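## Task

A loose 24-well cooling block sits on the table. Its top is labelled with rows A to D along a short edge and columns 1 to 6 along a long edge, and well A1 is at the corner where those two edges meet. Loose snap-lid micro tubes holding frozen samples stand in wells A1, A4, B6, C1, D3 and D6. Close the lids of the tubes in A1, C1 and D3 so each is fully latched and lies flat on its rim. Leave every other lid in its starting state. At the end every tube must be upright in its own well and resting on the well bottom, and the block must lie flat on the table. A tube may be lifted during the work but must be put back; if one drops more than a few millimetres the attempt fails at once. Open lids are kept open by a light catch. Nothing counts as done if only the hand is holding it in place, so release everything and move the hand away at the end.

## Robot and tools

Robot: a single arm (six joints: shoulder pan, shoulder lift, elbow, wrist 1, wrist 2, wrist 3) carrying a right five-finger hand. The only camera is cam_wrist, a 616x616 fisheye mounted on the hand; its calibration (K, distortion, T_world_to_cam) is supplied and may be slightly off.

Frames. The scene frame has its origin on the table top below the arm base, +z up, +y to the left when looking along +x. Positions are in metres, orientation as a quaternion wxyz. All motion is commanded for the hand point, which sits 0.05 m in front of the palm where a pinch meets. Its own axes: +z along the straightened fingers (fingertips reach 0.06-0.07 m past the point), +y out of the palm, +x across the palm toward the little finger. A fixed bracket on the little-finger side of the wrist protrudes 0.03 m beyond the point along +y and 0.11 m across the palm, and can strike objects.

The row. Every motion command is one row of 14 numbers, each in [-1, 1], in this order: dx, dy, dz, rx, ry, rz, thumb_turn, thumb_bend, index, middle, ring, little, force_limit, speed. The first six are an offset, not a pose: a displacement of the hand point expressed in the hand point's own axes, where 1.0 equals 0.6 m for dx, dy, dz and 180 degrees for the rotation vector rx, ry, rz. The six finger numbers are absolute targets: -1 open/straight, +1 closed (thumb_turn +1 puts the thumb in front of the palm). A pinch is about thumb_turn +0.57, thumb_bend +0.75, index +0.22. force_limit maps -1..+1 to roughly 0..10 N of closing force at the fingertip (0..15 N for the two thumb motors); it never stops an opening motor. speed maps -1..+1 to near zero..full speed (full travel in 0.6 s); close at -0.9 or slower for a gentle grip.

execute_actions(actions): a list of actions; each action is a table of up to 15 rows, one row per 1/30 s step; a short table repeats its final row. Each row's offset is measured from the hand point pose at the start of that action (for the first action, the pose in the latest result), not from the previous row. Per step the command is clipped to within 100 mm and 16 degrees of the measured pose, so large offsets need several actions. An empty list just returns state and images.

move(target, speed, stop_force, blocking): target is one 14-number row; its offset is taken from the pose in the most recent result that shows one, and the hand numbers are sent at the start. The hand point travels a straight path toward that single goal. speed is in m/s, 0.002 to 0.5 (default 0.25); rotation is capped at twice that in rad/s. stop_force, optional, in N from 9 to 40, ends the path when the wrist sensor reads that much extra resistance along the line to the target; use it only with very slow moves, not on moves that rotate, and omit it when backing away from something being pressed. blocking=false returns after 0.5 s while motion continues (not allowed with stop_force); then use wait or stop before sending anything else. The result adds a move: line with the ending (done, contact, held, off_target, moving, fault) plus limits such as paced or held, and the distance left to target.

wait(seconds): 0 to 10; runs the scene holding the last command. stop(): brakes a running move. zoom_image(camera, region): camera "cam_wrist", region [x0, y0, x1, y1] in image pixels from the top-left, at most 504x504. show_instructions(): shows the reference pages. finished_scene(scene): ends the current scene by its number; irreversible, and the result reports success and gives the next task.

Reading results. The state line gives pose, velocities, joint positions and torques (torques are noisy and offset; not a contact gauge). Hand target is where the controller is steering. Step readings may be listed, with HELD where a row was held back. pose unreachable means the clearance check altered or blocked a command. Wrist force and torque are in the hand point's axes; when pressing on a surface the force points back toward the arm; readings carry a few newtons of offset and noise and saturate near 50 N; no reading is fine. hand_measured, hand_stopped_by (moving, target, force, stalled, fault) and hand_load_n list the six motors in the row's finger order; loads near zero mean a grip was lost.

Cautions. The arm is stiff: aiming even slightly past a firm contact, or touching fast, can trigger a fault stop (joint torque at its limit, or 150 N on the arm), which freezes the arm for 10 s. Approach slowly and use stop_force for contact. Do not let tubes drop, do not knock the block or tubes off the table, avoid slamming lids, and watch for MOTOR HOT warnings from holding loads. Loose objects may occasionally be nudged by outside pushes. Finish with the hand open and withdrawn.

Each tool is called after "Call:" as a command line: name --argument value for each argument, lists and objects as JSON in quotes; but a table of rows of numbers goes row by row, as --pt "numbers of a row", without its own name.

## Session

Call:
execute_actions --actions '[]'

Scene clock: 0.00 s.
end_effector_position=(+0.3488, -0.0396, +0.3743) hand_measured=(-1.000, -1.000, -1.000, -1.000, -1.000, -1.000) hand_load_n=(+0.0, +0.0, +0.0, +0.0, +0.0, +0.0) hand_stopped_by=(target, target, target, target, target, target) hand_force_limit=0.00 hand_speed=-0.80 end_effector_quat_wxyz=(+0.076, +0.904, +0.380, +0.179) end_effector_velocity=(+0.000, +0.000, +0.000) end_effector_angular_velocity=(+0.000, -0.001, +0.000)
Joint positions: [-0.522 -1.812  1.678  1.352  1.398  0.322]
Joint velocities: [ 0. -0. -0. -0. -0.  0.]
Joint torques (N m, as the arm reports them, + toward a larger angle): no reading
Wrist force (N, on the end effector, along its own x y z axes, offset not removed): no reading
Wrist torque (N m, same axes, about the end effector's origin, offset not removed): no reading
Hand target: +0.349, -0.040, +0.374; +0.076, +0.904, +0.380, +0.179
camera_calibration (this result's frames):
cam_wrist: T_world_to_cam=[[0.610345, -0.761106, 0.219539, -0.328225], [-0.79096, -0.570468, 0.221245, 0.176558], [-0.043151, -0.308682, -0.950186, 0.48946], [0, 0, 0, 1]] pos_world=[0.361102, 0.00199437, 0.498074]

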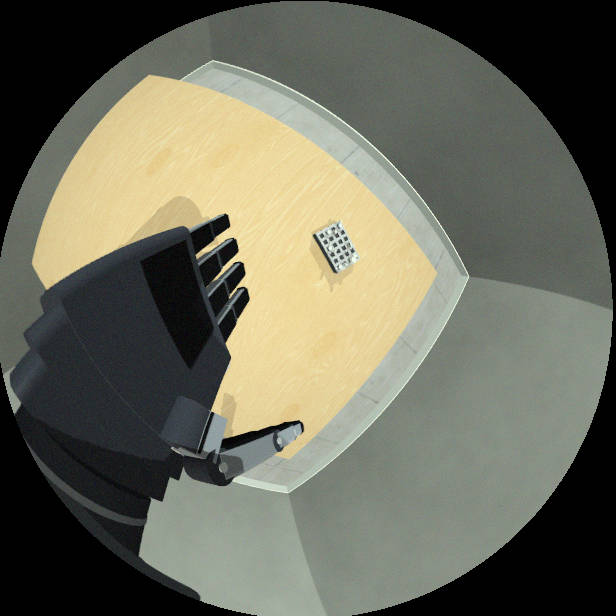

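Call:
zoom_image --camera "cam_wrist" --region '[300, 210, 370, 285]'

Region (300, 210, 370, 285) of cam_wrist's 616x616 image, scaled by 6.720, with more detail than that image has; it fills the left 470 columns of this view, and the rest is white.

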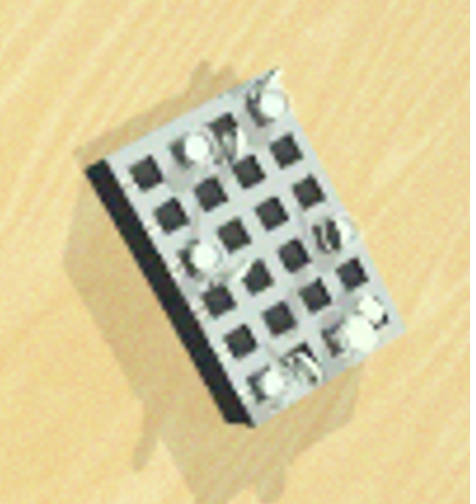

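Call:
move --target '[-0.182, 0.0615, 0.3878, 0.0478, -0.1564, 0.3579, -1, -1, 1, 1, 1, -1, 0, 0.5]' --speed 0.4

Scene clock: 38.10 s.
end_effector_position=(+0.3913, -0.1432, +0.1402) hand_measured=(-1.000, -1.000, +1.000, +1.000, +1.000, -1.000) hand_load_n=(+0.0, +0.0, +0.0, +0.0, +0.0, +0.0) hand_stopped_by=(target, target, target, target, target, target) hand_force_limit=0.00 hand_speed=0.50 end_effector_quat_wxyz=(-0.008, +0.984, -0.171, -0.049) end_effector_velocity=(+0.001, -0.001, -0.002) end_effector_angular_velocity=(+0.002, +0.006, -0.011)
Joint positions: [-0.542 -1.083  1.516  1.233  1.592  1.413]
Joint velocities: [-0.003  0.009 -0.006  0.004 -0.     0.009]
Joint torques (N m, as the arm reports them, + toward a larger angle): [-11.73 -23.89 -27.92   3.63  -0.27   3.  ]
Wrist force (N, on the end effector, along its own x y z axes, offset not removed): [-1.3 -2.4 0.0]
Wrist torque (N m, same axes, about the end effector's origin, offset not removed): [-0.51 0.26 -0.11]
Hand target: +0.391, -0.143, +0.140; -0.008, +0.984, -0.172, -0.049
Off the commanded pose: 0.000 m, 0 deg.
move: done
camera_calibration (this result's frames):
cam_wrist: T_world_to_cam=[[-0.423459, -0.905673, -0.0209781, 0.0359199], [-0.737501, 0.331195, 0.588559, 0.259558], [-0.526094, 0.264702, -0.808182, 0.488029], [0, 0, 0, 1]] pos_world=[0.463384, -0.182615, 0.242405]

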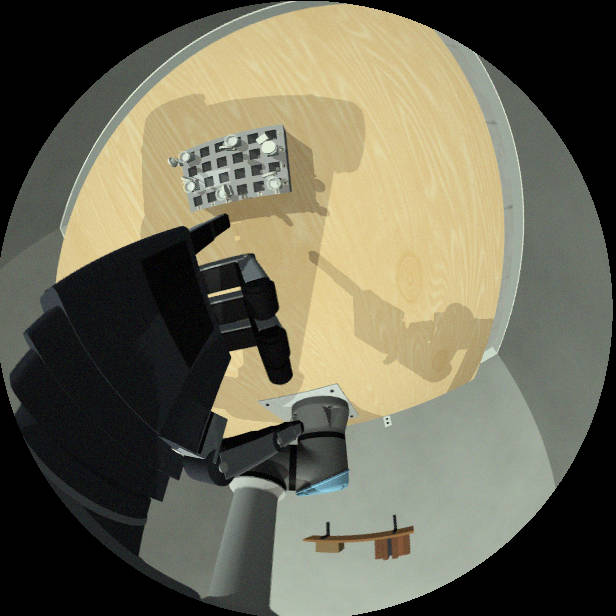

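Call:
zoom_image --camera "cam_wrist" --region '[160, 110, 300, 240]'

Call:
zoom_image --camera "cam_wrist" --region '[210, 120, 300, 205]'

Region (160, 110, 300, 240) of cam_wrist's 616x616 image, scaled by 3.600, with more detail than that image has; it fills the top 468 rows of this view, and the rest is white.

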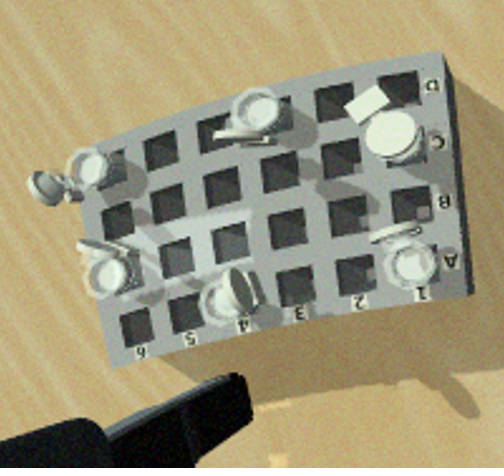

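Region (210, 120, 300, 205) of cam_wrist's 616x616 image, scaled by 5.600, with more detail than that image has.

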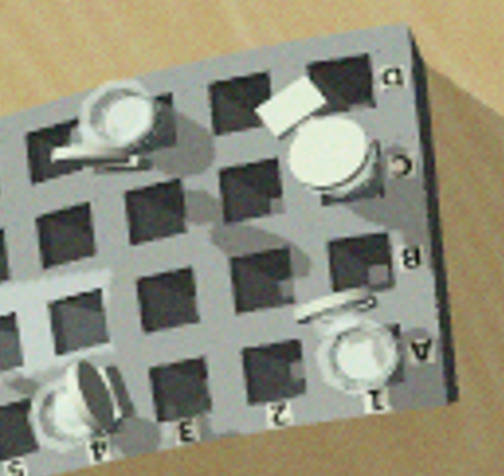

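Call:
move --target '[0.1013, 0.075, 0.0222, 0, 0, 0, -1, -1, 1, 1, 1, -1, 0, 0.5]' --speed 0.15

Call:
zoom_image --camera "cam_wrist" --region '[180, 180, 270, 270]'

Scene clock: 84.47 s.
end_effector_position=(+0.4317, -0.2052, +0.1209) hand_measured=(-1.000, -1.000, +1.000, +1.000, +1.000, -1.000) hand_load_n=(+0.0, +0.0, +0.0, +0.0, +0.0, +0.0) hand_stopped_by=(target, target, target, target, target, target) hand_force_limit=0.00 hand_speed=0.50 end_effector_quat_wxyz=(-0.008, +0.984, -0.171, -0.049) end_effector_velocity=(+0.002, -0.002, -0.001) end_effector_angular_velocity=(-0.000, -0.000, +0.000)
Joint positions: [-0.61  -0.94   1.335  1.269  1.598  1.346]
Joint velocities: [-0.001  0.005 -0.007  0.001  0.    -0.001]
Joint torques (N m, as the arm reports them, + toward a larger angle): [-11.76 -31.45 -29.35   3.42   1.55  -2.75]
Wrist force (N, on the end effector, along its own x y z axes, offset not removed): [-2.3 -0.4 -0.4]
Wrist torque (N m, same axes, about the end effector's origin, offset not removed): [-0.24 0.39 -0.19]
Hand target: +0.432, -0.205, +0.121; -0.008, +0.984, -0.171, -0.049
Off the commanded pose: 0.000 m, 0 deg.
move: done
camera_calibration (this result's frames):
cam_wrist: T_world_to_cam=[[-0.423448, -0.905679, -0.0209273, -0.00360063], [-0.737501, 0.331217, 0.588547, 0.321296], [-0.526103, 0.264653, -0.808192, 0.510104], [0, 0, 0, 1]] pos_world=[0.503798, -0.24468, 0.223089]

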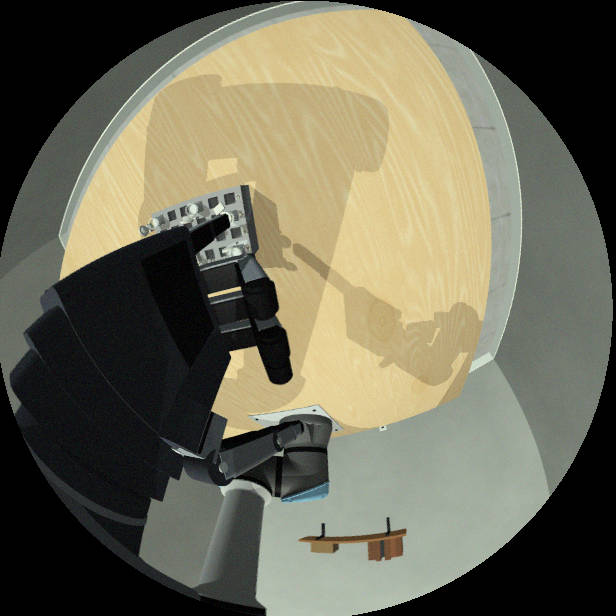

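Region (180, 180, 270, 270) of cam_wrist's 616x616 image, scaled by 5.600, with more detail than that image has.

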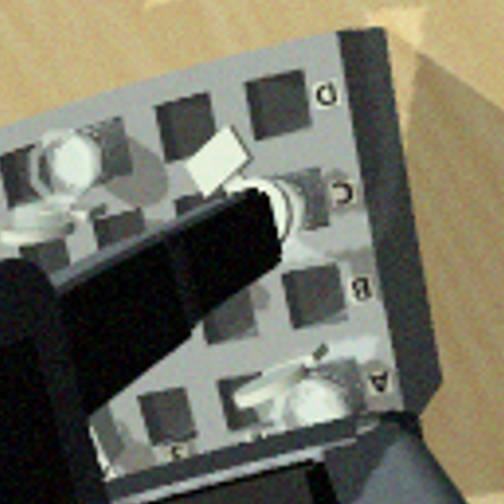

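Call:
move --target '[0.0, 0.0005, 0.0115, 0, 0, 0, -1, -1, 1, 1, 1, -1, 0, 0.5]' --speed 0.03

Call:
move --target '[0.0015, 0, 0.015, 0, 0, 0, -1, -1, 1, 1, 1, -1, 0, 0.5]' --speed 0.004 --stop_force 24

Call:
zoom_image --camera "cam_wrist" --region '[180, 180, 270, 270]'

Scene clock: 98.87 s.
end_effector_position=(+0.4310, -0.2053, +0.1142) hand_measured=(-1.000, -1.000, +1.000, +1.000, +1.000, -1.000) hand_load_n=(+0.0, +0.0, +0.0, +0.0, +0.0, +0.0) hand_stopped_by=(target, target, target, target, target, target) hand_force_limit=0.00 hand_speed=0.50 end_effector_quat_wxyz=(-0.008, +0.984, -0.171, -0.049) end_effector_velocity=(-0.001, +0.000, -0.002) end_effector_angular_velocity=(+0.001, +0.002, -0.000)
Joint positions: [-0.611 -0.935  1.345  1.254  1.598  1.345]
Joint velocities: [-0.     0.001  0.004 -0.003 -0.    -0.   ]
Joint torques (N m, as the arm reports them, + toward a larger angle): [-11.56 -30.7   -6.62   0.97   1.36  -2.68]
Wrist force (N, on the end effector, along its own x y z axes, offset not removed): [-2.4 -1.1 0.2]
Wrist torque (N m, same axes, about the end effector's origin, offset not removed): [-0.28 0.37 -0.19]
Hand target: +0.431, -0.205, +0.114; -0.008, +0.984, -0.171, -0.049
Off the commanded pose: 0.000 m, 0 deg.
move: done
camera_calibration (this result's frames):
cam_wrist: T_world_to_cam=[[-0.423451, -0.905677, -0.0209246, -0.00408879], [-0.737495, 0.331219, 0.588554, 0.324691], [-0.526109, 0.264655, -0.808187, 0.504373], [0, 0, 0, 1]] pos_world=[0.503082, -0.244732, 0.216444]

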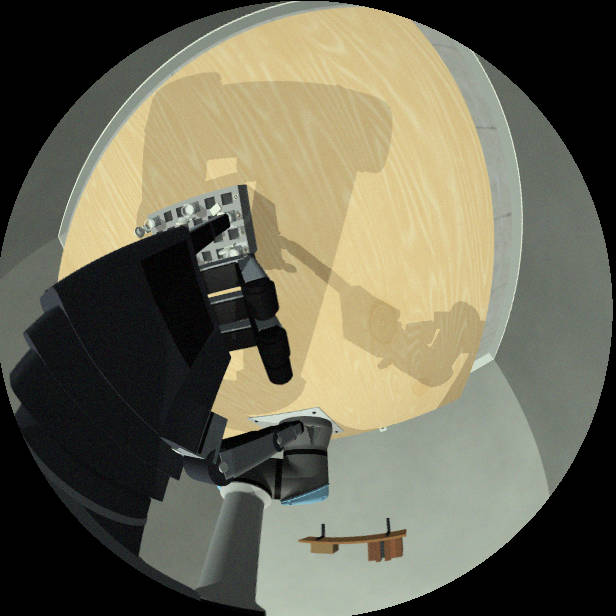

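Scene clock: 100.43 s.
end_effector_position=(+0.4309, -0.2052, +0.1094) hand_measured=(-1.000, -1.000, +1.000, +1.000, +1.000, -1.000) hand_load_n=(+0.0, +0.0, +0.0, +0.0, +0.0, -2.5) hand_stopped_by=(target, target, target, target, target, target) hand_force_limit=0.00 hand_speed=0.50 end_effector_quat_wxyz=(-0.008, +0.984, -0.171, -0.049) end_effector_velocity=(-0.000, +0.001, +0.001) end_effector_angular_velocity=(+0.001, +0.001, +0.000)
Joint positions: [-0.611 -0.93   1.351  1.244  1.598  1.345]
Joint velocities: [ 0.001 -0.001 -0.     0.002 -0.     0.001]
Joint torques (N m, as the arm reports them, + toward a larger angle): [-10.43 -35.66 -15.4    1.07   0.18  -2.78]
Wrist force (N, on the end effector, along its own x y z axes, offset not removed): [-6.6 0.4 -30.0]
Wrist torque (N m, same axes, about the end effector's origin, offset not removed): [1.27 2.53 -0.38]
Hand target: +0.431, -0.205, +0.110; -0.008, +0.984, -0.171, -0.049
Off the commanded pose: 0.004 m, 0 deg.
move: contact
camera_calibration (this result's frames):
cam_wrist: T_world_to_cam=[[-0.423463, -0.905671, -0.02095, -0.00417391], [-0.737349, 0.331141, 0.588781, 0.327387], [-0.526304, 0.264774, -0.808021, 0.500494], [0, 0, 0, 1]] pos_world=[0.503043, -0.244709, 0.211563]

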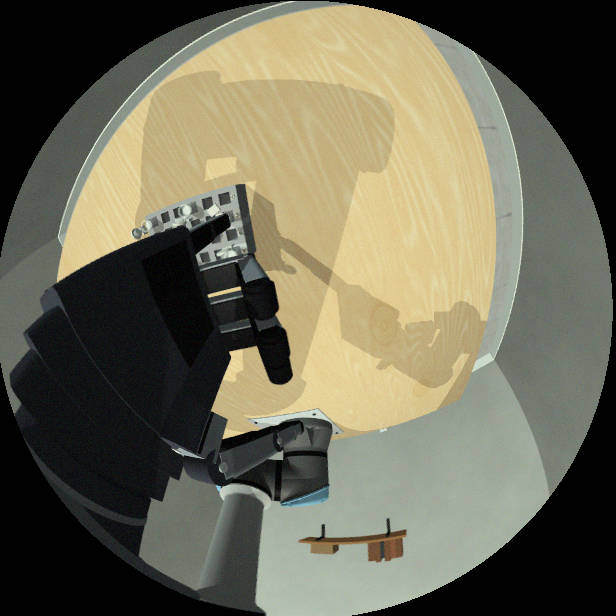

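Region (180, 180, 270, 270) of cam_wrist's 616x616 image, scaled by 5.600, with more detail than that image has.

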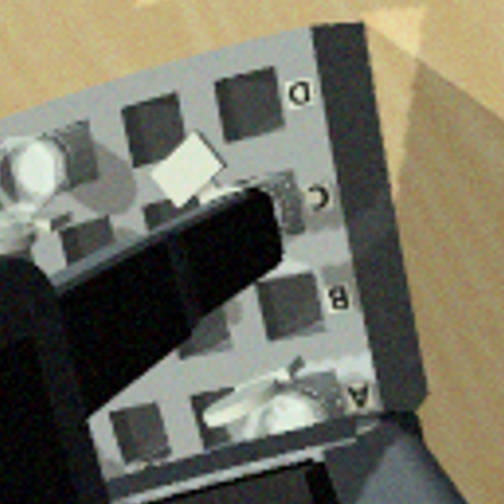

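Call:
execute_actions --actions '[[[-0.00016,0,-0.00166,0,0,0,-1,-1,1,1,1,-1,0,0.5],[-0.00041,0,-0.00415,0,0,0,-1,-1,1,1,1,-1,0,0.5],[-0.00156,0,-0.00738,0,0,0,-1,-1,1,1,1,-1,0,0.5],[-0.00363,-0.0002,-0.01136,0,0,0,-1,-1,1,1,1,-1,0,0.5],[-0.00653,-0.0004,-0.01526,0,0,0,-1,-1,1,1,1,-1,0,0.5],[-0.01025,-0.0006,-0.01908,0,0,0,-1,-1,1,1,1,-1,0,0.5],[-0.01472,-0.0009,-0.02199,0,0,0,-1,-1,1,1,1,-1,0,0.5],[-0.01912,-0.0012,-0.02407,0,0,0,-1,-1,1,1,1,-1,0,0.5],[-0.0234,-0.0015,-0.02499,0,0,0,-1,-1,1,1,1,-1,0,0.5],[-0.02757,-0.0018,-0.02491,0,0,0,-1,-1,1,1,1,-1,0,0.5],[-0.03172,-0.002,-0.0245,0,0,0,-1,-1,1,1,1,-1,0,0.5],[-0.035,-0.0022,-0.02385,0,0,0,-1,-1,1,1,1,-1,0,0.5],[-0.03744,-0.0024,-0.0231,0,0,0,-1,-1,1,1,1,-1,0,0.5],[-0.03903,-0.0025,-0.02228,0,0,0,-1,-1,1,1,1,-1,0,0.5],[-0.03996,-0.0025,-0.02152,0,0,0,-1,-1,1,1,1,-1,0,0.5]]]'

Call:
wait --seconds 0.6

Call:
zoom_image --camera "cam_wrist" --region '[190, 170, 270, 250]'

Scene clock: 165.73 s.
end_effector_position=(+0.4162, -0.1988, +0.1244) hand_measured=(-1.000, -1.000, +1.000, +1.000, +1.000, -1.000) hand_load_n=(+0.0, +0.0, +0.0, +0.0, +0.0, +0.0) hand_stopped_by=(target, target, target, target, target, target) hand_force_limit=0.00 hand_speed=0.50 end_effector_quat_wxyz=(-0.008, +0.984, -0.171, -0.049) end_effector_velocity=(-0.049, +0.021, +0.005) end_effector_angular_velocity=(+0.003, +0.004, -0.001)
Joint positions: [-0.616 -0.981  1.395  1.251  1.599  1.34 ]
Joint velocities: [-0.019 -0.122  0.189 -0.064  0.002 -0.017]
Joint torques (N m, as the arm reports them, + toward a larger angle): [-12.4  -49.04  -7.73   0.82   1.66  -2.7 ]
Wrist force (N, on the end effector, along its own x y z axes, offset not removed): [-2.7 0.1 0.8]
Wrist torque (N m, same axes, about the end effector's origin, offset not removed): [-0.11 0.35 -0.23]
Hand target: +0.410, -0.196, +0.125; -0.008, +0.984, -0.171, -0.049
Off the commanded pose: 0.007 m, 0 deg.
Step readings (end_effector_position):
0: (+0.4310, -0.2053, +0.1097)
1: (+0.4310, -0.2053, +0.1097)
2: (+0.4310, -0.2053, +0.1098)
4: (+0.4309, -0.2052, +0.1108)
8: (+0.4285, -0.2042, +0.1169)
15: end_effector_position above
camera_calibration (this result's frames):
cam_wrist: T_world_to_cam=[[-0.423597, -0.90561, -0.0208534, -0.00419741], [-0.737085, 0.331205, 0.589075, 0.3054], [-0.526565, 0.264901, -0.80781, 0.503306], [0, 0, 0, 1]] pos_world=[0.488351, -0.238278, 0.226584]

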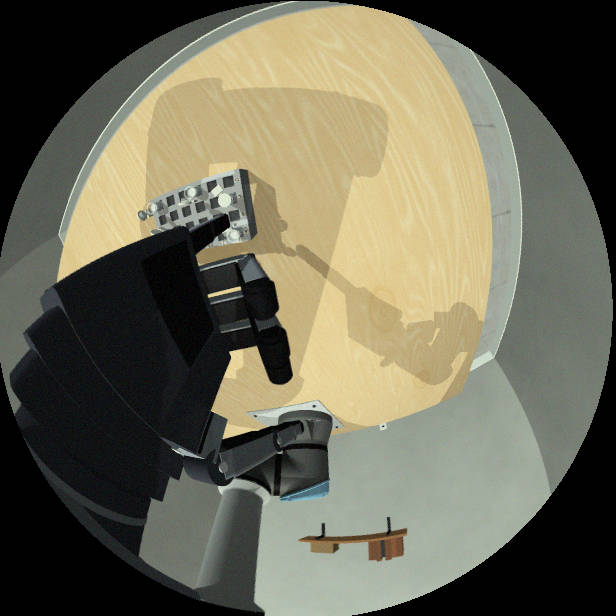

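Scene clock: 166.33 s.
end_effector_position=(+0.4103, -0.1963, +0.1245) hand_measured=(-1.000, -1.000, +1.000, +1.000, +1.000, -1.000) hand_load_n=(+0.0, +0.0, +0.0, +0.0, +0.0, +0.0) hand_stopped_by=(target, target, target, target, target, target) hand_force_limit=0.00 hand_speed=0.50 end_effector_quat_wxyz=(-0.008, +0.984, -0.171, -0.049) end_effector_velocity=(-0.000, +0.000, -0.000) end_effector_angular_velocity=(+0.000, +0.000, +0.000)
Joint positions: [-0.618 -0.995  1.418  1.242  1.599  1.338]
Joint velocities: [-0.     0.     0.001 -0.001  0.    -0.   ]
Joint torques (N m, as the arm reports them, + toward a larger angle): [-11.57 -50.79  -7.94   0.84   1.65  -2.72]
Wrist force (N, on the end effector, along its own x y z axes, offset not removed): [-2.3 -0.2 1.3]
Wrist torque (N m, same axes, about the end effector's origin, offset not removed): [-0.19 0.33 -0.06]
Hand target: +0.410, -0.196, +0.125; -0.008, +0.984, -0.171, -0.049
Off the commanded pose: 0.000 m, 0 deg.
wait: 0.60 s; at rest by 0.33 s
camera_calibration (this result's frames):
cam_wrist: T_world_to_cam=[[-0.423599, -0.905609, -0.0208954, -0.00440189], [-0.737013, 0.331144, 0.589199, 0.300065], [-0.526664, 0.264984, -0.807718, 0.499665], [0, 0, 0, 1]] pos_world=[0.482443, -0.235754, 0.226698]

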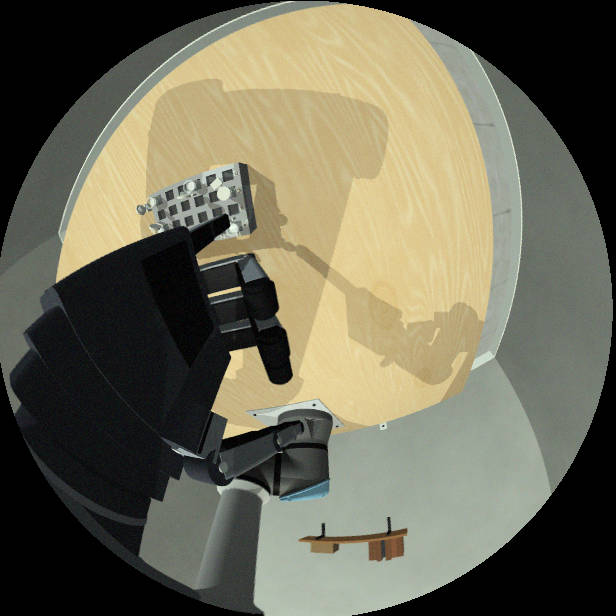

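Region (190, 170, 270, 250) of cam_wrist's 616x616 image, scaled by 6.300, with more detail than that image has.

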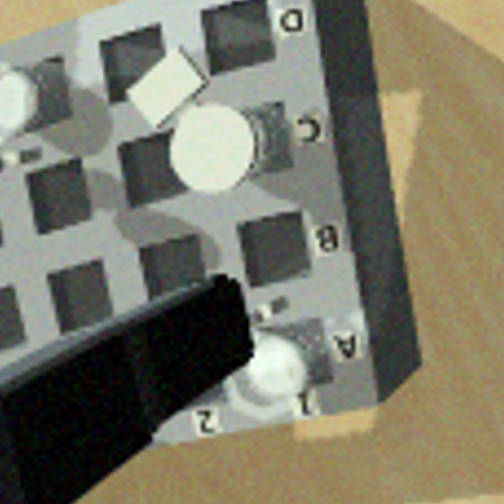

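Call:
move --target '[-0.003, 0, 0.0036, 0, 0, 0, -1, -1, 1, 1, 1, -1, 0, 0.5]' --speed 0.01

Call:
zoom_image --camera "cam_wrist" --region '[190, 170, 270, 250]'

Scene clock: 175.13 s.
end_effector_position=(+0.4085, -0.1956, +0.1226) hand_measured=(-1.000, -1.000, +1.000, +1.000, +1.000, -1.000) hand_load_n=(+0.0, +0.0, +0.0, +0.0, +0.0, +0.0) hand_stopped_by=(target, target, target, target, target, target) hand_force_limit=0.00 hand_speed=0.50 end_effector_quat_wxyz=(-0.008, +0.984, -0.171, -0.049) end_effector_velocity=(-0.001, +0.000, -0.001) end_effector_angular_velocity=(+0.000, +0.001, +0.000)
Joint positions: [-0.619 -0.998  1.427  1.235  1.599  1.337]
Joint velocities: [-0.    -0.001  0.004 -0.002  0.    -0.001]
Joint torques (N m, as the arm reports them, + toward a larger angle): [-12.32 -50.65  -7.82   1.04   1.37  -2.63]
Wrist force (N, on the end effector, along its own x y z axes, offset not removed): [-2.0 -1.3 0.2]
Wrist torque (N m, same axes, about the end effector's origin, offset not removed): [-0.29 0.30 -0.22]
Hand target: +0.408, -0.196, +0.123; -0.008, +0.984, -0.171, -0.049
Off the commanded pose: 0.000 m, 0 deg.
move: done
camera_calibration (this result's frames):
cam_wrist: T_world_to_cam=[[-0.423601, -0.905608, -0.020895, -0.00461914], [-0.737005, 0.331142, 0.58921, 0.299621], [-0.526674, 0.26499, -0.80771, 0.497028], [0, 0, 0, 1]] pos_world=[0.480637, -0.235108, 0.224818]

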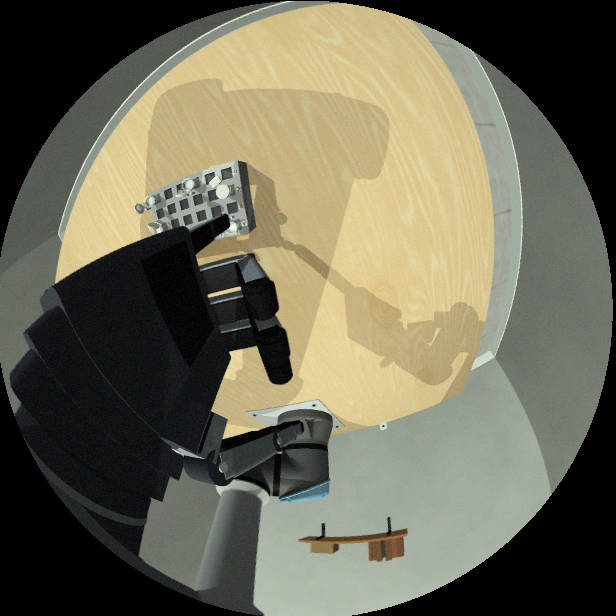

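Region (190, 170, 270, 250) of cam_wrist's 616x616 image, scaled by 6.300, with more detail than that image has.

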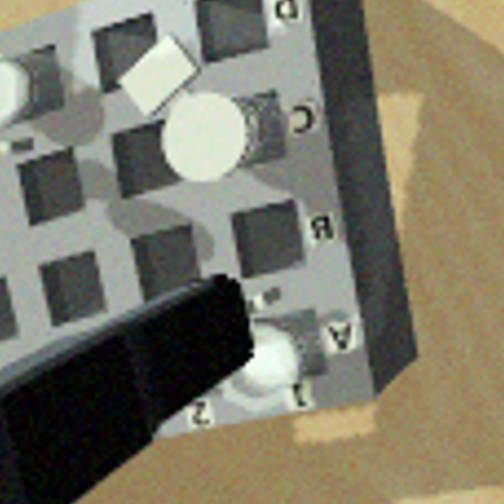

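Call:
execute_actions --actions '[[[-0.0002,0,0.0003,0,0,0,-1,-1,1,1,1,-1,0,0.5],[-0.0004,0,0.0006,0,0,0,-1,-1,1,1,1,-1,0,0.5],[-0.0008,0,0.0009,0,0,0,-1,-1,1,1,1,-1,0,0.5],[-0.0013,0,0.0012,0,0,0,-1,-1,1,1,1,-1,0,0.5],[-0.0019,0,0.0015,0,0,0,-1,-1,1,1,1,-1,0,0.5],[-0.0026,0,0.0017,0,0,0,-1,-1,1,1,1,-1,0,0.5],[-0.0034,0,0.0019,0,0,0,-1,-1,1,1,1,-1,0,0.5],[-0.0042,0,0.0021,0,0,0,-1,-1,1,1,1,-1,0,0.5],[-0.005,0,0.0024,0,0,0,-1,-1,1,1,1,-1,0,0.5]]]'

Call:
zoom_image --camera "cam_wrist" --region '[190, 170, 270, 250]'

Scene clock: 193.83 s.
end_effector_position=(+0.4058, -0.1947, +0.1216) hand_measured=(-1.000, -1.000, +1.000, +1.000, +1.000, -1.000) hand_load_n=(+0.0, +0.0, +0.0, +0.0, +0.0, -1.0) hand_stopped_by=(target, target, target, target, target, target) hand_force_limit=0.00 hand_speed=0.50 end_effector_quat_wxyz=(-0.008, +0.984, -0.171, -0.049) end_effector_velocity=(-0.003, +0.001, -0.000) end_effector_angular_velocity=(+0.001, +0.000, +0.001)
Joint positions: [-0.62  -1.003  1.439  1.228  1.599  1.336]
Joint velocities: [-0.001 -0.006  0.011 -0.004 -0.    -0.001]
Joint torques (N m, as the arm reports them, + toward a larger angle): [-11.82 -45.66  -3.87   0.44   0.94  -2.69]
Wrist force (N, on the end effector, along its own x y z axes, offset not removed): [-3.7 2.2 -4.7]
Wrist torque (N m, same axes, about the end effector's origin, offset not removed): [0.33 0.75 -0.12]
Hand target: +0.406, -0.195, +0.122; -0.008, +0.984, -0.171, -0.049
Off the commanded pose: 0.000 m, 0 deg.
Step readings (end_effector_position):
0: (+0.4084, -0.1956, +0.1226)
1: (+0.4084, -0.1956, +0.1226)
2: (+0.4084, -0.1956, +0.1225)
4: (+0.4083, -0.1956, +0.1224)
8: (+0.4075, -0.1953, +0.1221)
15: end_effector_position above
camera_calibration (this result's frames):
cam_wrist: T_world_to_cam=[[-0.423614, -0.905602, -0.0208783, -0.00490923], [-0.736968, 0.331147, 0.589253, 0.297929], [-0.526715, 0.265003, -0.807679, 0.49452], [0, 0, 0, 1]] pos_world=[0.477956, -0.234153, 0.223755]

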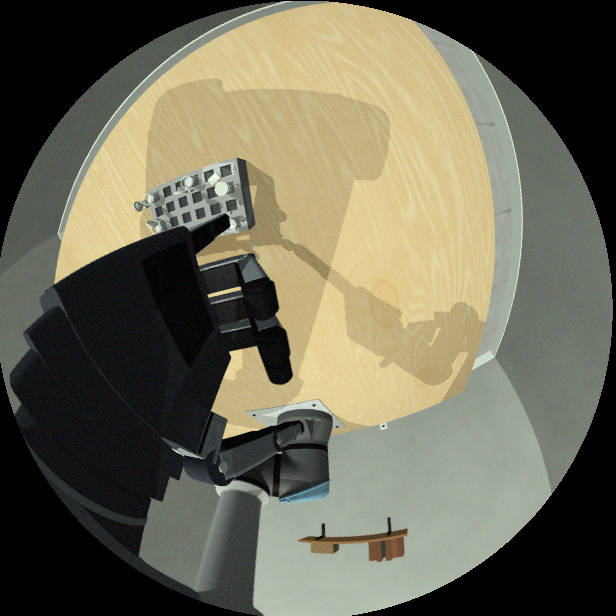

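Region (190, 170, 270, 250) of cam_wrist's 616x616 image, scaled by 6.300, with more detail than that image has.

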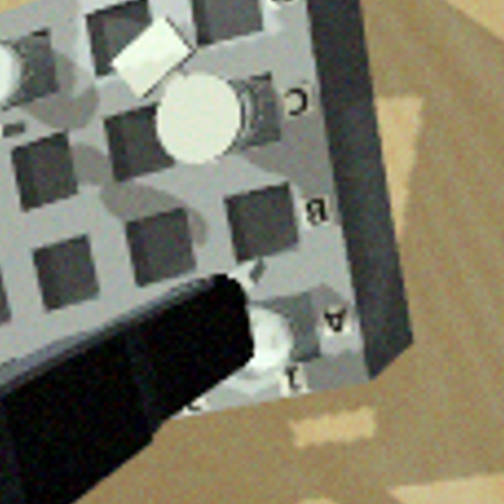

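Call:
execute_actions --actions '[[[-0.0016,0,0.0004,0,0,0,-1,-1,1,1,1,-1,0,0.5],[-0.0031,0.0001,0.001,0,0,0,-1,-1,1,1,1,-1,0,0.5],[-0.0045,0.0001,0.0017,0,0,0,-1,-1,1,1,1,-1,0,0.5],[-0.0059,0.0002,0.0026,0,0,0,-1,-1,1,1,1,-1,0,0.5],[-0.0073,0.0003,0.0036,0,0,0,-1,-1,1,1,1,-1,0,0.5],[-0.0086,0.0003,0.0047,0,0,0,-1,-1,1,1,1,-1,0,0.5],[-0.0098,0.0004,0.0058,0,0,0,-1,-1,1,1,1,-1,0,0.5],[-0.0109,0.0005,0.007,0,0,0,-1,-1,1,1,1,-1,0,0.5],[-0.0119,0.0005,0.0083,0,0,0,-1,-1,1,1,1,-1,0,0.5],[-0.0128,0.0006,0.0096,0,0,0,-1,-1,1,1,1,-1,0,0.5],[-0.0136,0.0006,0.011,0,0,0,-1,-1,1,1,1,-1,0,0.5],[-0.0143,0.0007,0.0122,0,0,0,-1,-1,1,1,1,-1,0,0.5],[-0.0149,0.0007,0.0134,0,0,0,-1,-1,1,1,1,-1,0,0.5],[-0.0154,0.0008,0.0144,0,0,0,-1,-1,1,1,1,-1,0,0.5],[-0.0157,0.0008,0.015,0,0,0,-1,-1,1,1,1,-1,0,0.5]]]'

Call:
wait --seconds 0.5

Call:
zoom_image --camera "cam_wrist" --region '[190, 170, 270, 250]'

Scene clock: 223.37 s.
end_effector_position=(+0.3978, -0.1922, +0.1160) hand_measured=(-1.000, -1.000, +1.000, +1.000, +1.000, -1.000) hand_load_n=(+0.0, +0.0, +0.0, +0.0, +0.0, -0.5) hand_stopped_by=(target, target, target, target, target, target) hand_force_limit=0.00 hand_speed=0.50 end_effector_quat_wxyz=(-0.009, +0.984, -0.171, -0.049) end_effector_velocity=(-0.015, +0.004, -0.019) end_effector_angular_velocity=(+0.001, +0.001, -0.001)
Joint positions: [-0.625 -1.016  1.476  1.205  1.6    1.331]
Joint velocities: [-0.011 -0.014  0.076 -0.061  0.001 -0.01 ]
Joint torques (N m, as the arm reports them, + toward a larger angle): [-11.3  -48.43  -8.64   0.75   1.44  -2.83]
Wrist force (N, on the end effector, along its own x y z axes, offset not removed): [-2.0 0.2 -0.6]
Wrist torque (N m, same axes, about the end effector's origin, offset not removed): [-0.19 0.30 -0.12]
Hand target: +0.396, -0.192, +0.114; -0.008, +0.984, -0.171, -0.049
Off the commanded pose: 0.003 m, 0 deg.
Step readings (end_effector_position):
0: (+0.4055, -0.1946, +0.1215)
1: (+0.4055, -0.1946, +0.1215)
2: (+0.4054, -0.1945, +0.1215)
4: (+0.4048, -0.1943, +0.1213)
8: (+0.4023, -0.1935, +0.1202)
15: end_effector_position above
camera_calibration (this result's frames):
cam_wrist: T_world_to_cam=[[-0.423652, -0.905584, -0.0208948, -0.00612942], [-0.736851, 0.331115, 0.589417, 0.294412], [-0.526849, 0.265104, -0.807558, 0.485219], [0, 0, 0, 1]] pos_world=[0.469978, -0.231668, 0.218183]

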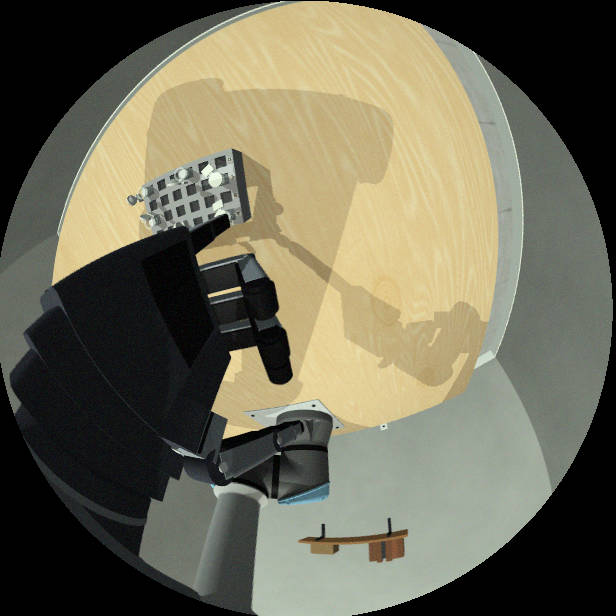

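Scene clock: 223.87 s.
end_effector_position=(+0.3960, -0.1917, +0.1136) hand_measured=(-1.000, -1.000, +1.000, +1.000, +1.000, -1.000) hand_load_n=(+0.0, +0.0, +0.0, +0.0, +0.0, -0.5) hand_stopped_by=(target, target, target, target, target, target) hand_force_limit=0.00 hand_speed=0.50 end_effector_quat_wxyz=(-0.008, +0.984, -0.171, -0.049) end_effector_velocity=(+0.000, +0.001, +0.000) end_effector_angular_velocity=(+0.000, -0.000, +0.001)
Joint positions: [-0.626 -1.017  1.485  1.197  1.6    1.33 ]
Joint velocities: [ 0.001 -0.001  0.001 -0.    -0.     0.   ]
Joint torques (N m, as the arm reports them, + toward a larger angle): [-12.14 -47.15  -4.9    0.74   1.36  -2.86]
Wrist force (N, on the end effector, along its own x y z axes, offset not removed): [-3.4 0.7 -5.3]
Wrist torque (N m, same axes, about the end effector's origin, offset not removed): [0.18 0.82 -0.11]
Hand target: +0.396, -0.192, +0.114; -0.008, +0.984, -0.171, -0.049
Off the commanded pose: 0.000 m, 0 deg.
wait: 0.50 s; at rest by 0.23 s
camera_calibration (this result's frames):
cam_wrist: T_world_to_cam=[[-0.423646, -0.905587, -0.0208687, -0.00648983], [-0.736893, 0.331147, 0.589347, 0.294348], [-0.526794, 0.265052, -0.807611, 0.482162], [0, 0, 0, 1]] pos_world=[0.468154, -0.231148, 0.215791]

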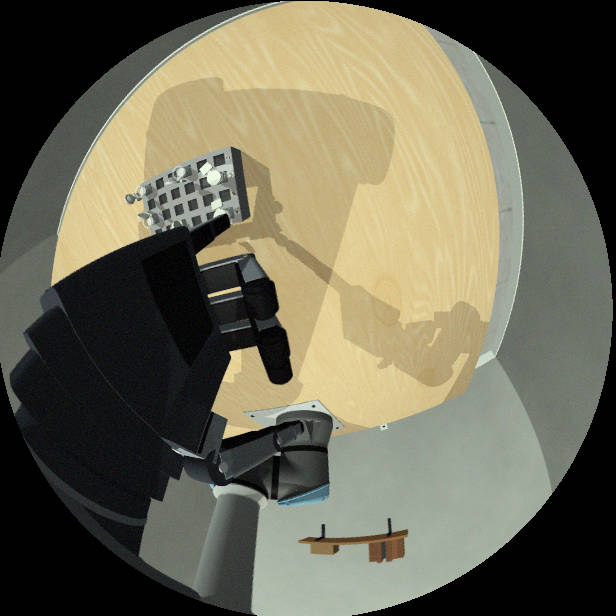

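Region (190, 170, 270, 250) of cam_wrist's 616x616 image, scaled by 6.300, with more detail than that image has.

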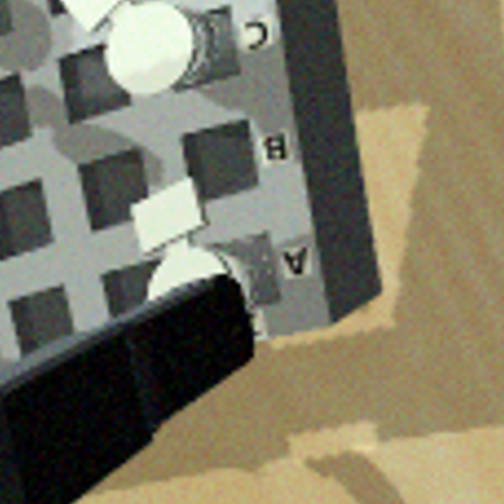

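Call:
move --target '[0.0012, 0, 0.012, 0, 0, 0, -1, -1, 1, 1, 1, -1, 0, 0.5]' --speed 0.004 --stop_force 19

Call:
zoom_image --camera "cam_wrist" --region '[150, 140, 260, 240]'

Scene clock: 232.93 s.
end_effector_position=(+0.3959, -0.1916, +0.1089) hand_measured=(-1.000, -1.000, +1.000, +1.000, +1.000, -1.000) hand_load_n=(+0.0, +0.0, +0.0, +0.0, +0.0, -3.0) hand_stopped_by=(target, target, target, target, target, target) hand_force_limit=0.00 hand_speed=0.50 end_effector_quat_wxyz=(-0.009, +0.984, -0.171, -0.050) end_effector_velocity=(-0.001, +0.000, +0.001) end_effector_angular_velocity=(+0.001, +0.002, -0.000)
Joint positions: [-0.626 -1.012  1.49   1.187  1.6    1.33 ]
Joint velocities: [-0.    -0.002  0.     0.003  0.001 -0.   ]
Joint torques (N m, as the arm reports them, + toward a larger angle): [-10.94 -37.08 -15.62   0.92   0.64  -2.84]
Wrist force (N, on the end effector, along its own x y z axes, offset not removed): [-6.4 2.4 -28.7]
Wrist torque (N m, same axes, about the end effector's origin, offset not removed): [1.50 2.20 -0.23]
Hand target: +0.396, -0.192, +0.109; -0.008, +0.984, -0.171, -0.049
Off the commanded pose: 0.003 m, 0 deg.
move: contact
camera_calibration (this result's frames):
cam_wrist: T_world_to_cam=[[-0.423659, -0.90558, -0.0209102, -0.00656604], [-0.736729, 0.331051, 0.589607, 0.296926], [-0.527014, 0.265197, -0.80742, 0.478404], [0, 0, 0, 1]] pos_world=[0.468098, -0.231115, 0.211066]

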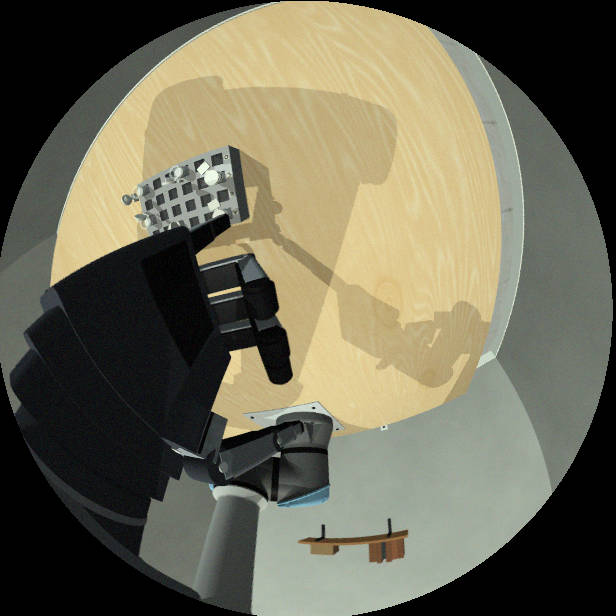

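Region (150, 140, 260, 240) of cam_wrist's 616x616 image, scaled by 4.582, with more detail than that image has; it fills the top 458 rows of this view, and the rest is white.

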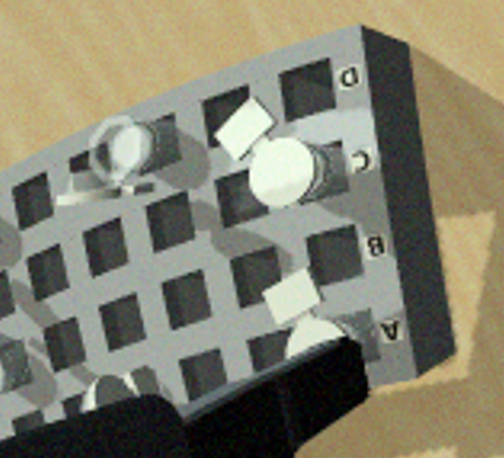

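Call:
execute_actions --actions '[[[-0.0002,0,-0.0017,0,0,0,-1,-1,1,1,1,-1,0,0.5],[-0.0004,0,-0.0041,0,0,0,-1,-1,1,1,1,-1,0,0.5],[0.0005,-0.0014,-0.0076,0,0,0,-1,-1,1,1,1,-1,0,0.5],[0.0027,-0.0042,-0.0111,0,0,0,-1,-1,1,1,1,-1,0,0.5],[0.0061,-0.0085,-0.0145,0,0,0,-1,-1,1,1,1,-1,0,0.5],[0.0108,-0.0141,-0.0173,0,0,0,-1,-1,1,1,1,-1,0,0.5],[0.0169,-0.0212,-0.0196,0,0,0,-1,-1,1,1,1,-1,0,0.5],[0.0236,-0.029,-0.0212,0,0,0,-1,-1,1,1,1,-1,0,0.5],[0.031,-0.0375,-0.0225,0,0,0,-1,-1,1,1,1,-1,0,0.5],[0.0384,-0.046,-0.0232,0,0,0,-1,-1,1,1,1,-1,0,0.5],[0.0452,-0.0537,-0.0239,0,0,0,-1,-1,1,1,1,-1,0,0.5],[0.0508,-0.0601,-0.0244,0,0,0,-1,-1,1,1,1,-1,0,0.5],[0.0552,-0.065,-0.0249,0,0,0,-1,-1,1,1,1,-1,0,0.5],[0.0583,-0.0686,-0.0252,0,0,0,-1,-1,1,1,1,-1,0,0.5],[0.0601,-0.0707,-0.0253,0,0,0,-1,-1,1,1,1,-1,0,0.5]]]'

Call:
wait --seconds 0.6

Call:
zoom_image --camera "cam_wrist" --region '[190, 170, 290, 260]'

Scene clock: 292.63 s.
end_effector_position=(+0.4295, -0.1718, +0.1197) hand_measured=(-1.000, -1.000, +1.000, +1.000, +1.000, -1.000) hand_load_n=(+0.0, +0.0, +0.0, +0.0, +0.0, +0.0) hand_stopped_by=(target, target, target, target, target, target) hand_force_limit=0.00 hand_speed=0.50 end_effector_quat_wxyz=(-0.009, +0.984, -0.170, -0.048) end_effector_velocity=(+0.120, +0.066, +0.005) end_effector_angular_velocity=(-0.003, -0.006, +0.005)
Joint positions: [-0.556 -0.966  1.382  1.248  1.592  1.398]
Joint velocities: [ 0.232  0.214 -0.375  0.158 -0.022  0.226]
Joint torques (N m, as the arm reports them, + toward a larger angle): [  7.47 -30.83 -26.91   3.8   -1.22   3.3 ]
Wrist force (N, on the end effector, along its own x y z axes, offset not removed): [-2.2 -0.1 -0.6]
Wrist torque (N m, same axes, about the end effector's origin, offset not removed): [-0.08 0.38 -0.12]
Hand target: +0.444, -0.164, +0.120; -0.009, +0.984, -0.170, -0.048
Off the commanded pose: 0.018 m, 0 deg.
Step readings (end_effector_position):
0: (+0.3960, -0.1917, +0.1092)
1: (+0.3960, -0.1917, +0.1092)
2: (+0.3960, -0.1916, +0.1093)
4: (+0.3961, -0.1916, +0.1104)
8: (+0.4012, -0.1886, +0.1152)
15: end_effector_position above
camera_calibration (this result's frames):
cam_wrist: T_world_to_cam=[[-0.422274, -0.906192, -0.0223763, 0.0252689], [-0.738672, 0.329694, 0.587934, 0.309619], [-0.525403, 0.264798, -0.8086, 0.498913], [0, 0, 0, 1]] pos_world=[0.501508, -0.211292, 0.221951]

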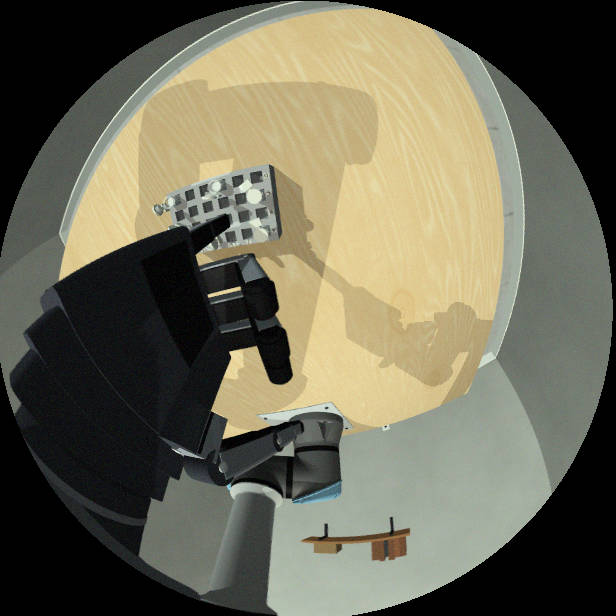

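Scene clock: 293.23 s.
end_effector_position=(+0.4444, -0.1637, +0.1203) hand_measured=(-1.000, -1.000, +1.000, +1.000, +1.000, -1.000) hand_load_n=(+0.0, +0.0, +0.0, +0.0, +0.0, +0.0) hand_stopped_by=(target, target, target, target, target, target) hand_force_limit=0.00 hand_speed=0.50 end_effector_quat_wxyz=(-0.009, +0.984, -0.171, -0.048) end_effector_velocity=(+0.000, -0.000, +0.000) end_effector_angular_velocity=(-0.001, -0.001, -0.001)
Joint positions: [-0.528 -0.938  1.334  1.269  1.589  1.426]
Joint velocities: [-0.    -0.    -0.001  0.    -0.     0.001]
Joint torques (N m, as the arm reports them, + toward a larger angle): [  9.82 -30.45 -27.09   3.51  -1.15   3.04]
Wrist force (N, on the end effector, along its own x y z axes, offset not removed): [-2.5 -1.3 0.8]
Wrist torque (N m, same axes, about the end effector's origin, offset not removed): [-0.29 0.35 -0.38]
Hand target: +0.444, -0.164, +0.120; -0.009, +0.984, -0.170, -0.048
Off the commanded pose: 0.001 m, 0 deg.
wait: 0.60 s; at rest by 0.43 s
camera_calibration (this result's frames):
cam_wrist: T_world_to_cam=[[-0.422537, -0.906078, -0.022045, 0.0390189], [-0.738713, 0.330192, 0.587602, 0.317669], [-0.525134, 0.264569, -0.80885, 0.504966], [0, 0, 0, 1]] pos_world=[0.516328, -0.203136, 0.222639]

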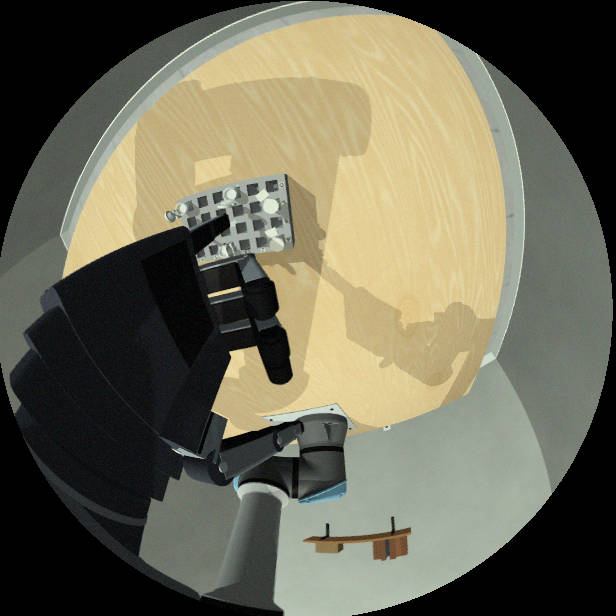

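Region (190, 170, 290, 260) of cam_wrist's 616x616 image, scaled by 5.040, with more detail than that image has; it fills the top 454 rows of this view, and the rest is white.

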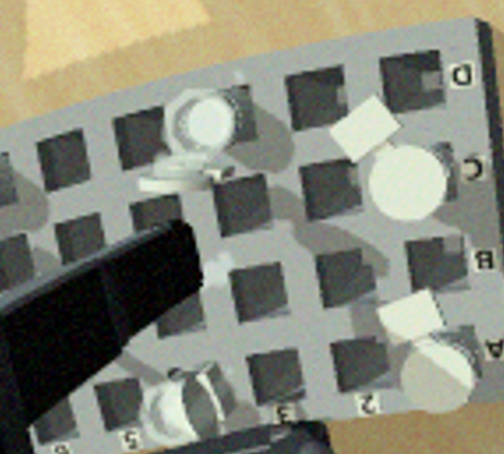

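Call:
move --target '[0.0172, 0.0052, -0.0004, 0, 0, 0, -1, -1, 1, 1, 1, -1, 0, 0.5]' --speed 0.04

Call:
zoom_image --camera "cam_wrist" --region '[190, 170, 290, 260]'

Scene clock: 310.93 s.
end_effector_position=(+0.4528, -0.1699, +0.1195) hand_measured=(-1.000, -1.000, +1.000, +1.000, +1.000, -1.000) hand_load_n=(+0.0, +0.0, +0.0, +0.0, +0.0, +0.0) hand_stopped_by=(target, target, target, target, target, target) hand_force_limit=0.00 hand_speed=0.50 end_effector_quat_wxyz=(-0.009, +0.984, -0.170, -0.048) end_effector_velocity=(+0.002, -0.001, -0.000) end_effector_angular_velocity=(-0.000, -0.001, +0.000)
Joint positions: [-0.531 -0.915  1.297  1.283  1.589  1.423]
Joint velocities: [-0.     0.005 -0.008  0.002 -0.    -0.001]
Joint torques (N m, as the arm reports them, + toward a larger angle): [-12.49 -30.76 -28.96   3.53   1.54  -2.68]
Wrist force (N, on the end effector, along its own x y z axes, offset not removed): [-2.7 -0.7 -0.1]
Wrist torque (N m, same axes, about the end effector's origin, offset not removed): [-0.22 0.41 -0.26]
Hand target: +0.453, -0.170, +0.120; -0.009, +0.984, -0.171, -0.048
Off the commanded pose: 0.000 m, 0 deg.
move: done
camera_calibration (this result's frames):
cam_wrist: T_world_to_cam=[[-0.422526, -0.906083, -0.0220461, 0.0369131], [-0.738739, 0.330194, 0.587568, 0.326439], [-0.525106, 0.264549, -0.808874, 0.510418], [0, 0, 0, 1]] pos_world=[0.524773, -0.209372, 0.221873]

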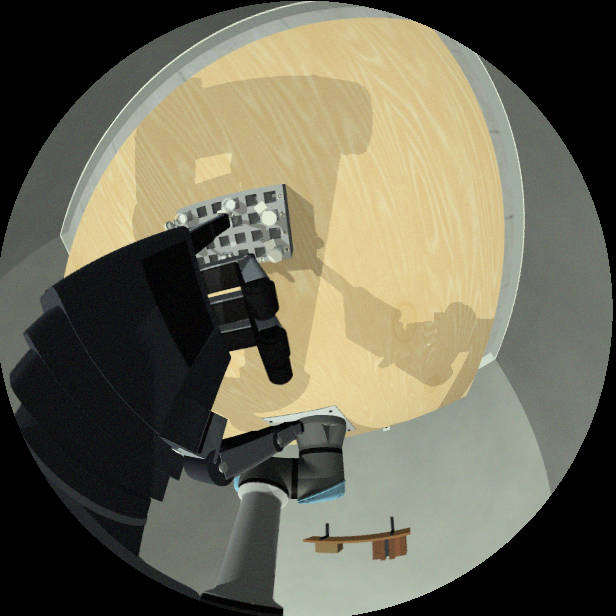

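Region (190, 170, 290, 260) of cam_wrist's 616x616 image, scaled by 5.040, with more detail than that image has; it fills the top 454 rows of this view, and the rest is white.

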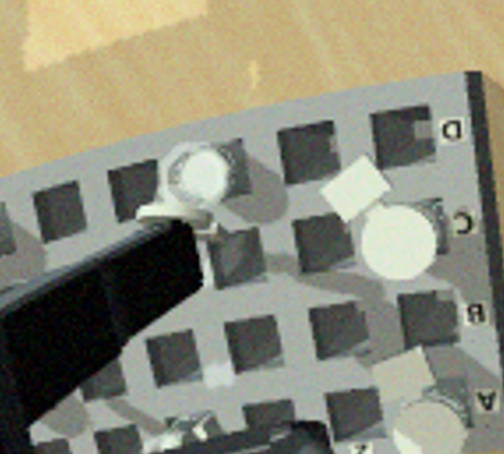

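Call:
move --target '[0.0209, 0.0055, 0.0083, 0, 0, 0, -1, -1, 1, 1, 1, -1, 0, 0.5]' --speed 0.03

Call:
zoom_image --camera "cam_wrist" --region '[190, 170, 290, 260]'

Scene clock: 318.33 s.
end_effector_position=(+0.4628, -0.1769, +0.1135) hand_measured=(-1.000, -1.000, +1.000, +1.000, +1.000, -1.000) hand_load_n=(+0.0, +0.0, +0.0, +0.0, +0.0, +0.0) hand_stopped_by=(target, target, target, target, target, target) hand_force_limit=0.00 hand_speed=0.50 end_effector_quat_wxyz=(-0.009, +0.984, -0.170, -0.048) end_effector_velocity=(+0.002, -0.001, -0.001) end_effector_angular_velocity=(+0.001, +0.001, +0.001)
Joint positions: [-0.534 -0.882  1.257  1.29   1.59   1.42 ]
Joint velocities: [ 0.     0.006 -0.006  0.002 -0.    -0.001]
Joint torques (N m, as the arm reports them, + toward a larger angle): [-12.96 -31.46 -27.82   2.49   1.52  -2.75]
Wrist force (N, on the end effector, along its own x y z axes, offset not removed): [-6.2 -0.3 -2.6]
Wrist torque (N m, same axes, about the end effector's origin, offset not removed): [0.21 0.62 -0.31]
Hand target: +0.463, -0.177, +0.113; -0.009, +0.984, -0.170, -0.048
Off the commanded pose: 0.000 m, 0 deg.
move: done
camera_calibration (this result's frames):
cam_wrist: T_world_to_cam=[[-0.422514, -0.906088, -0.0220516, 0.0346693], [-0.738751, 0.330185, 0.587559, 0.339718], [-0.525099, 0.264543, -0.808881, 0.512594], [0, 0, 0, 1]] pos_world=[0.534778, -0.216359, 0.215788]

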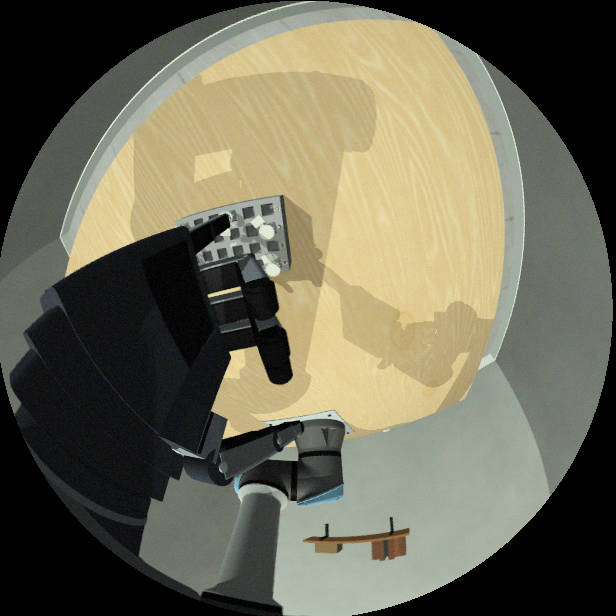

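Region (190, 170, 290, 260) of cam_wrist's 616x616 image, scaled by 5.040, with more detail than that image has; it fills the top 454 rows of this view, and the rest is white.

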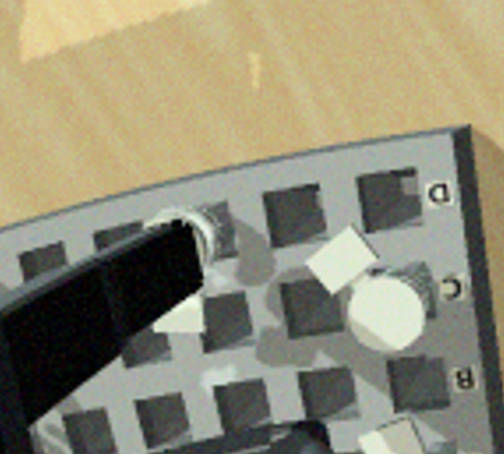

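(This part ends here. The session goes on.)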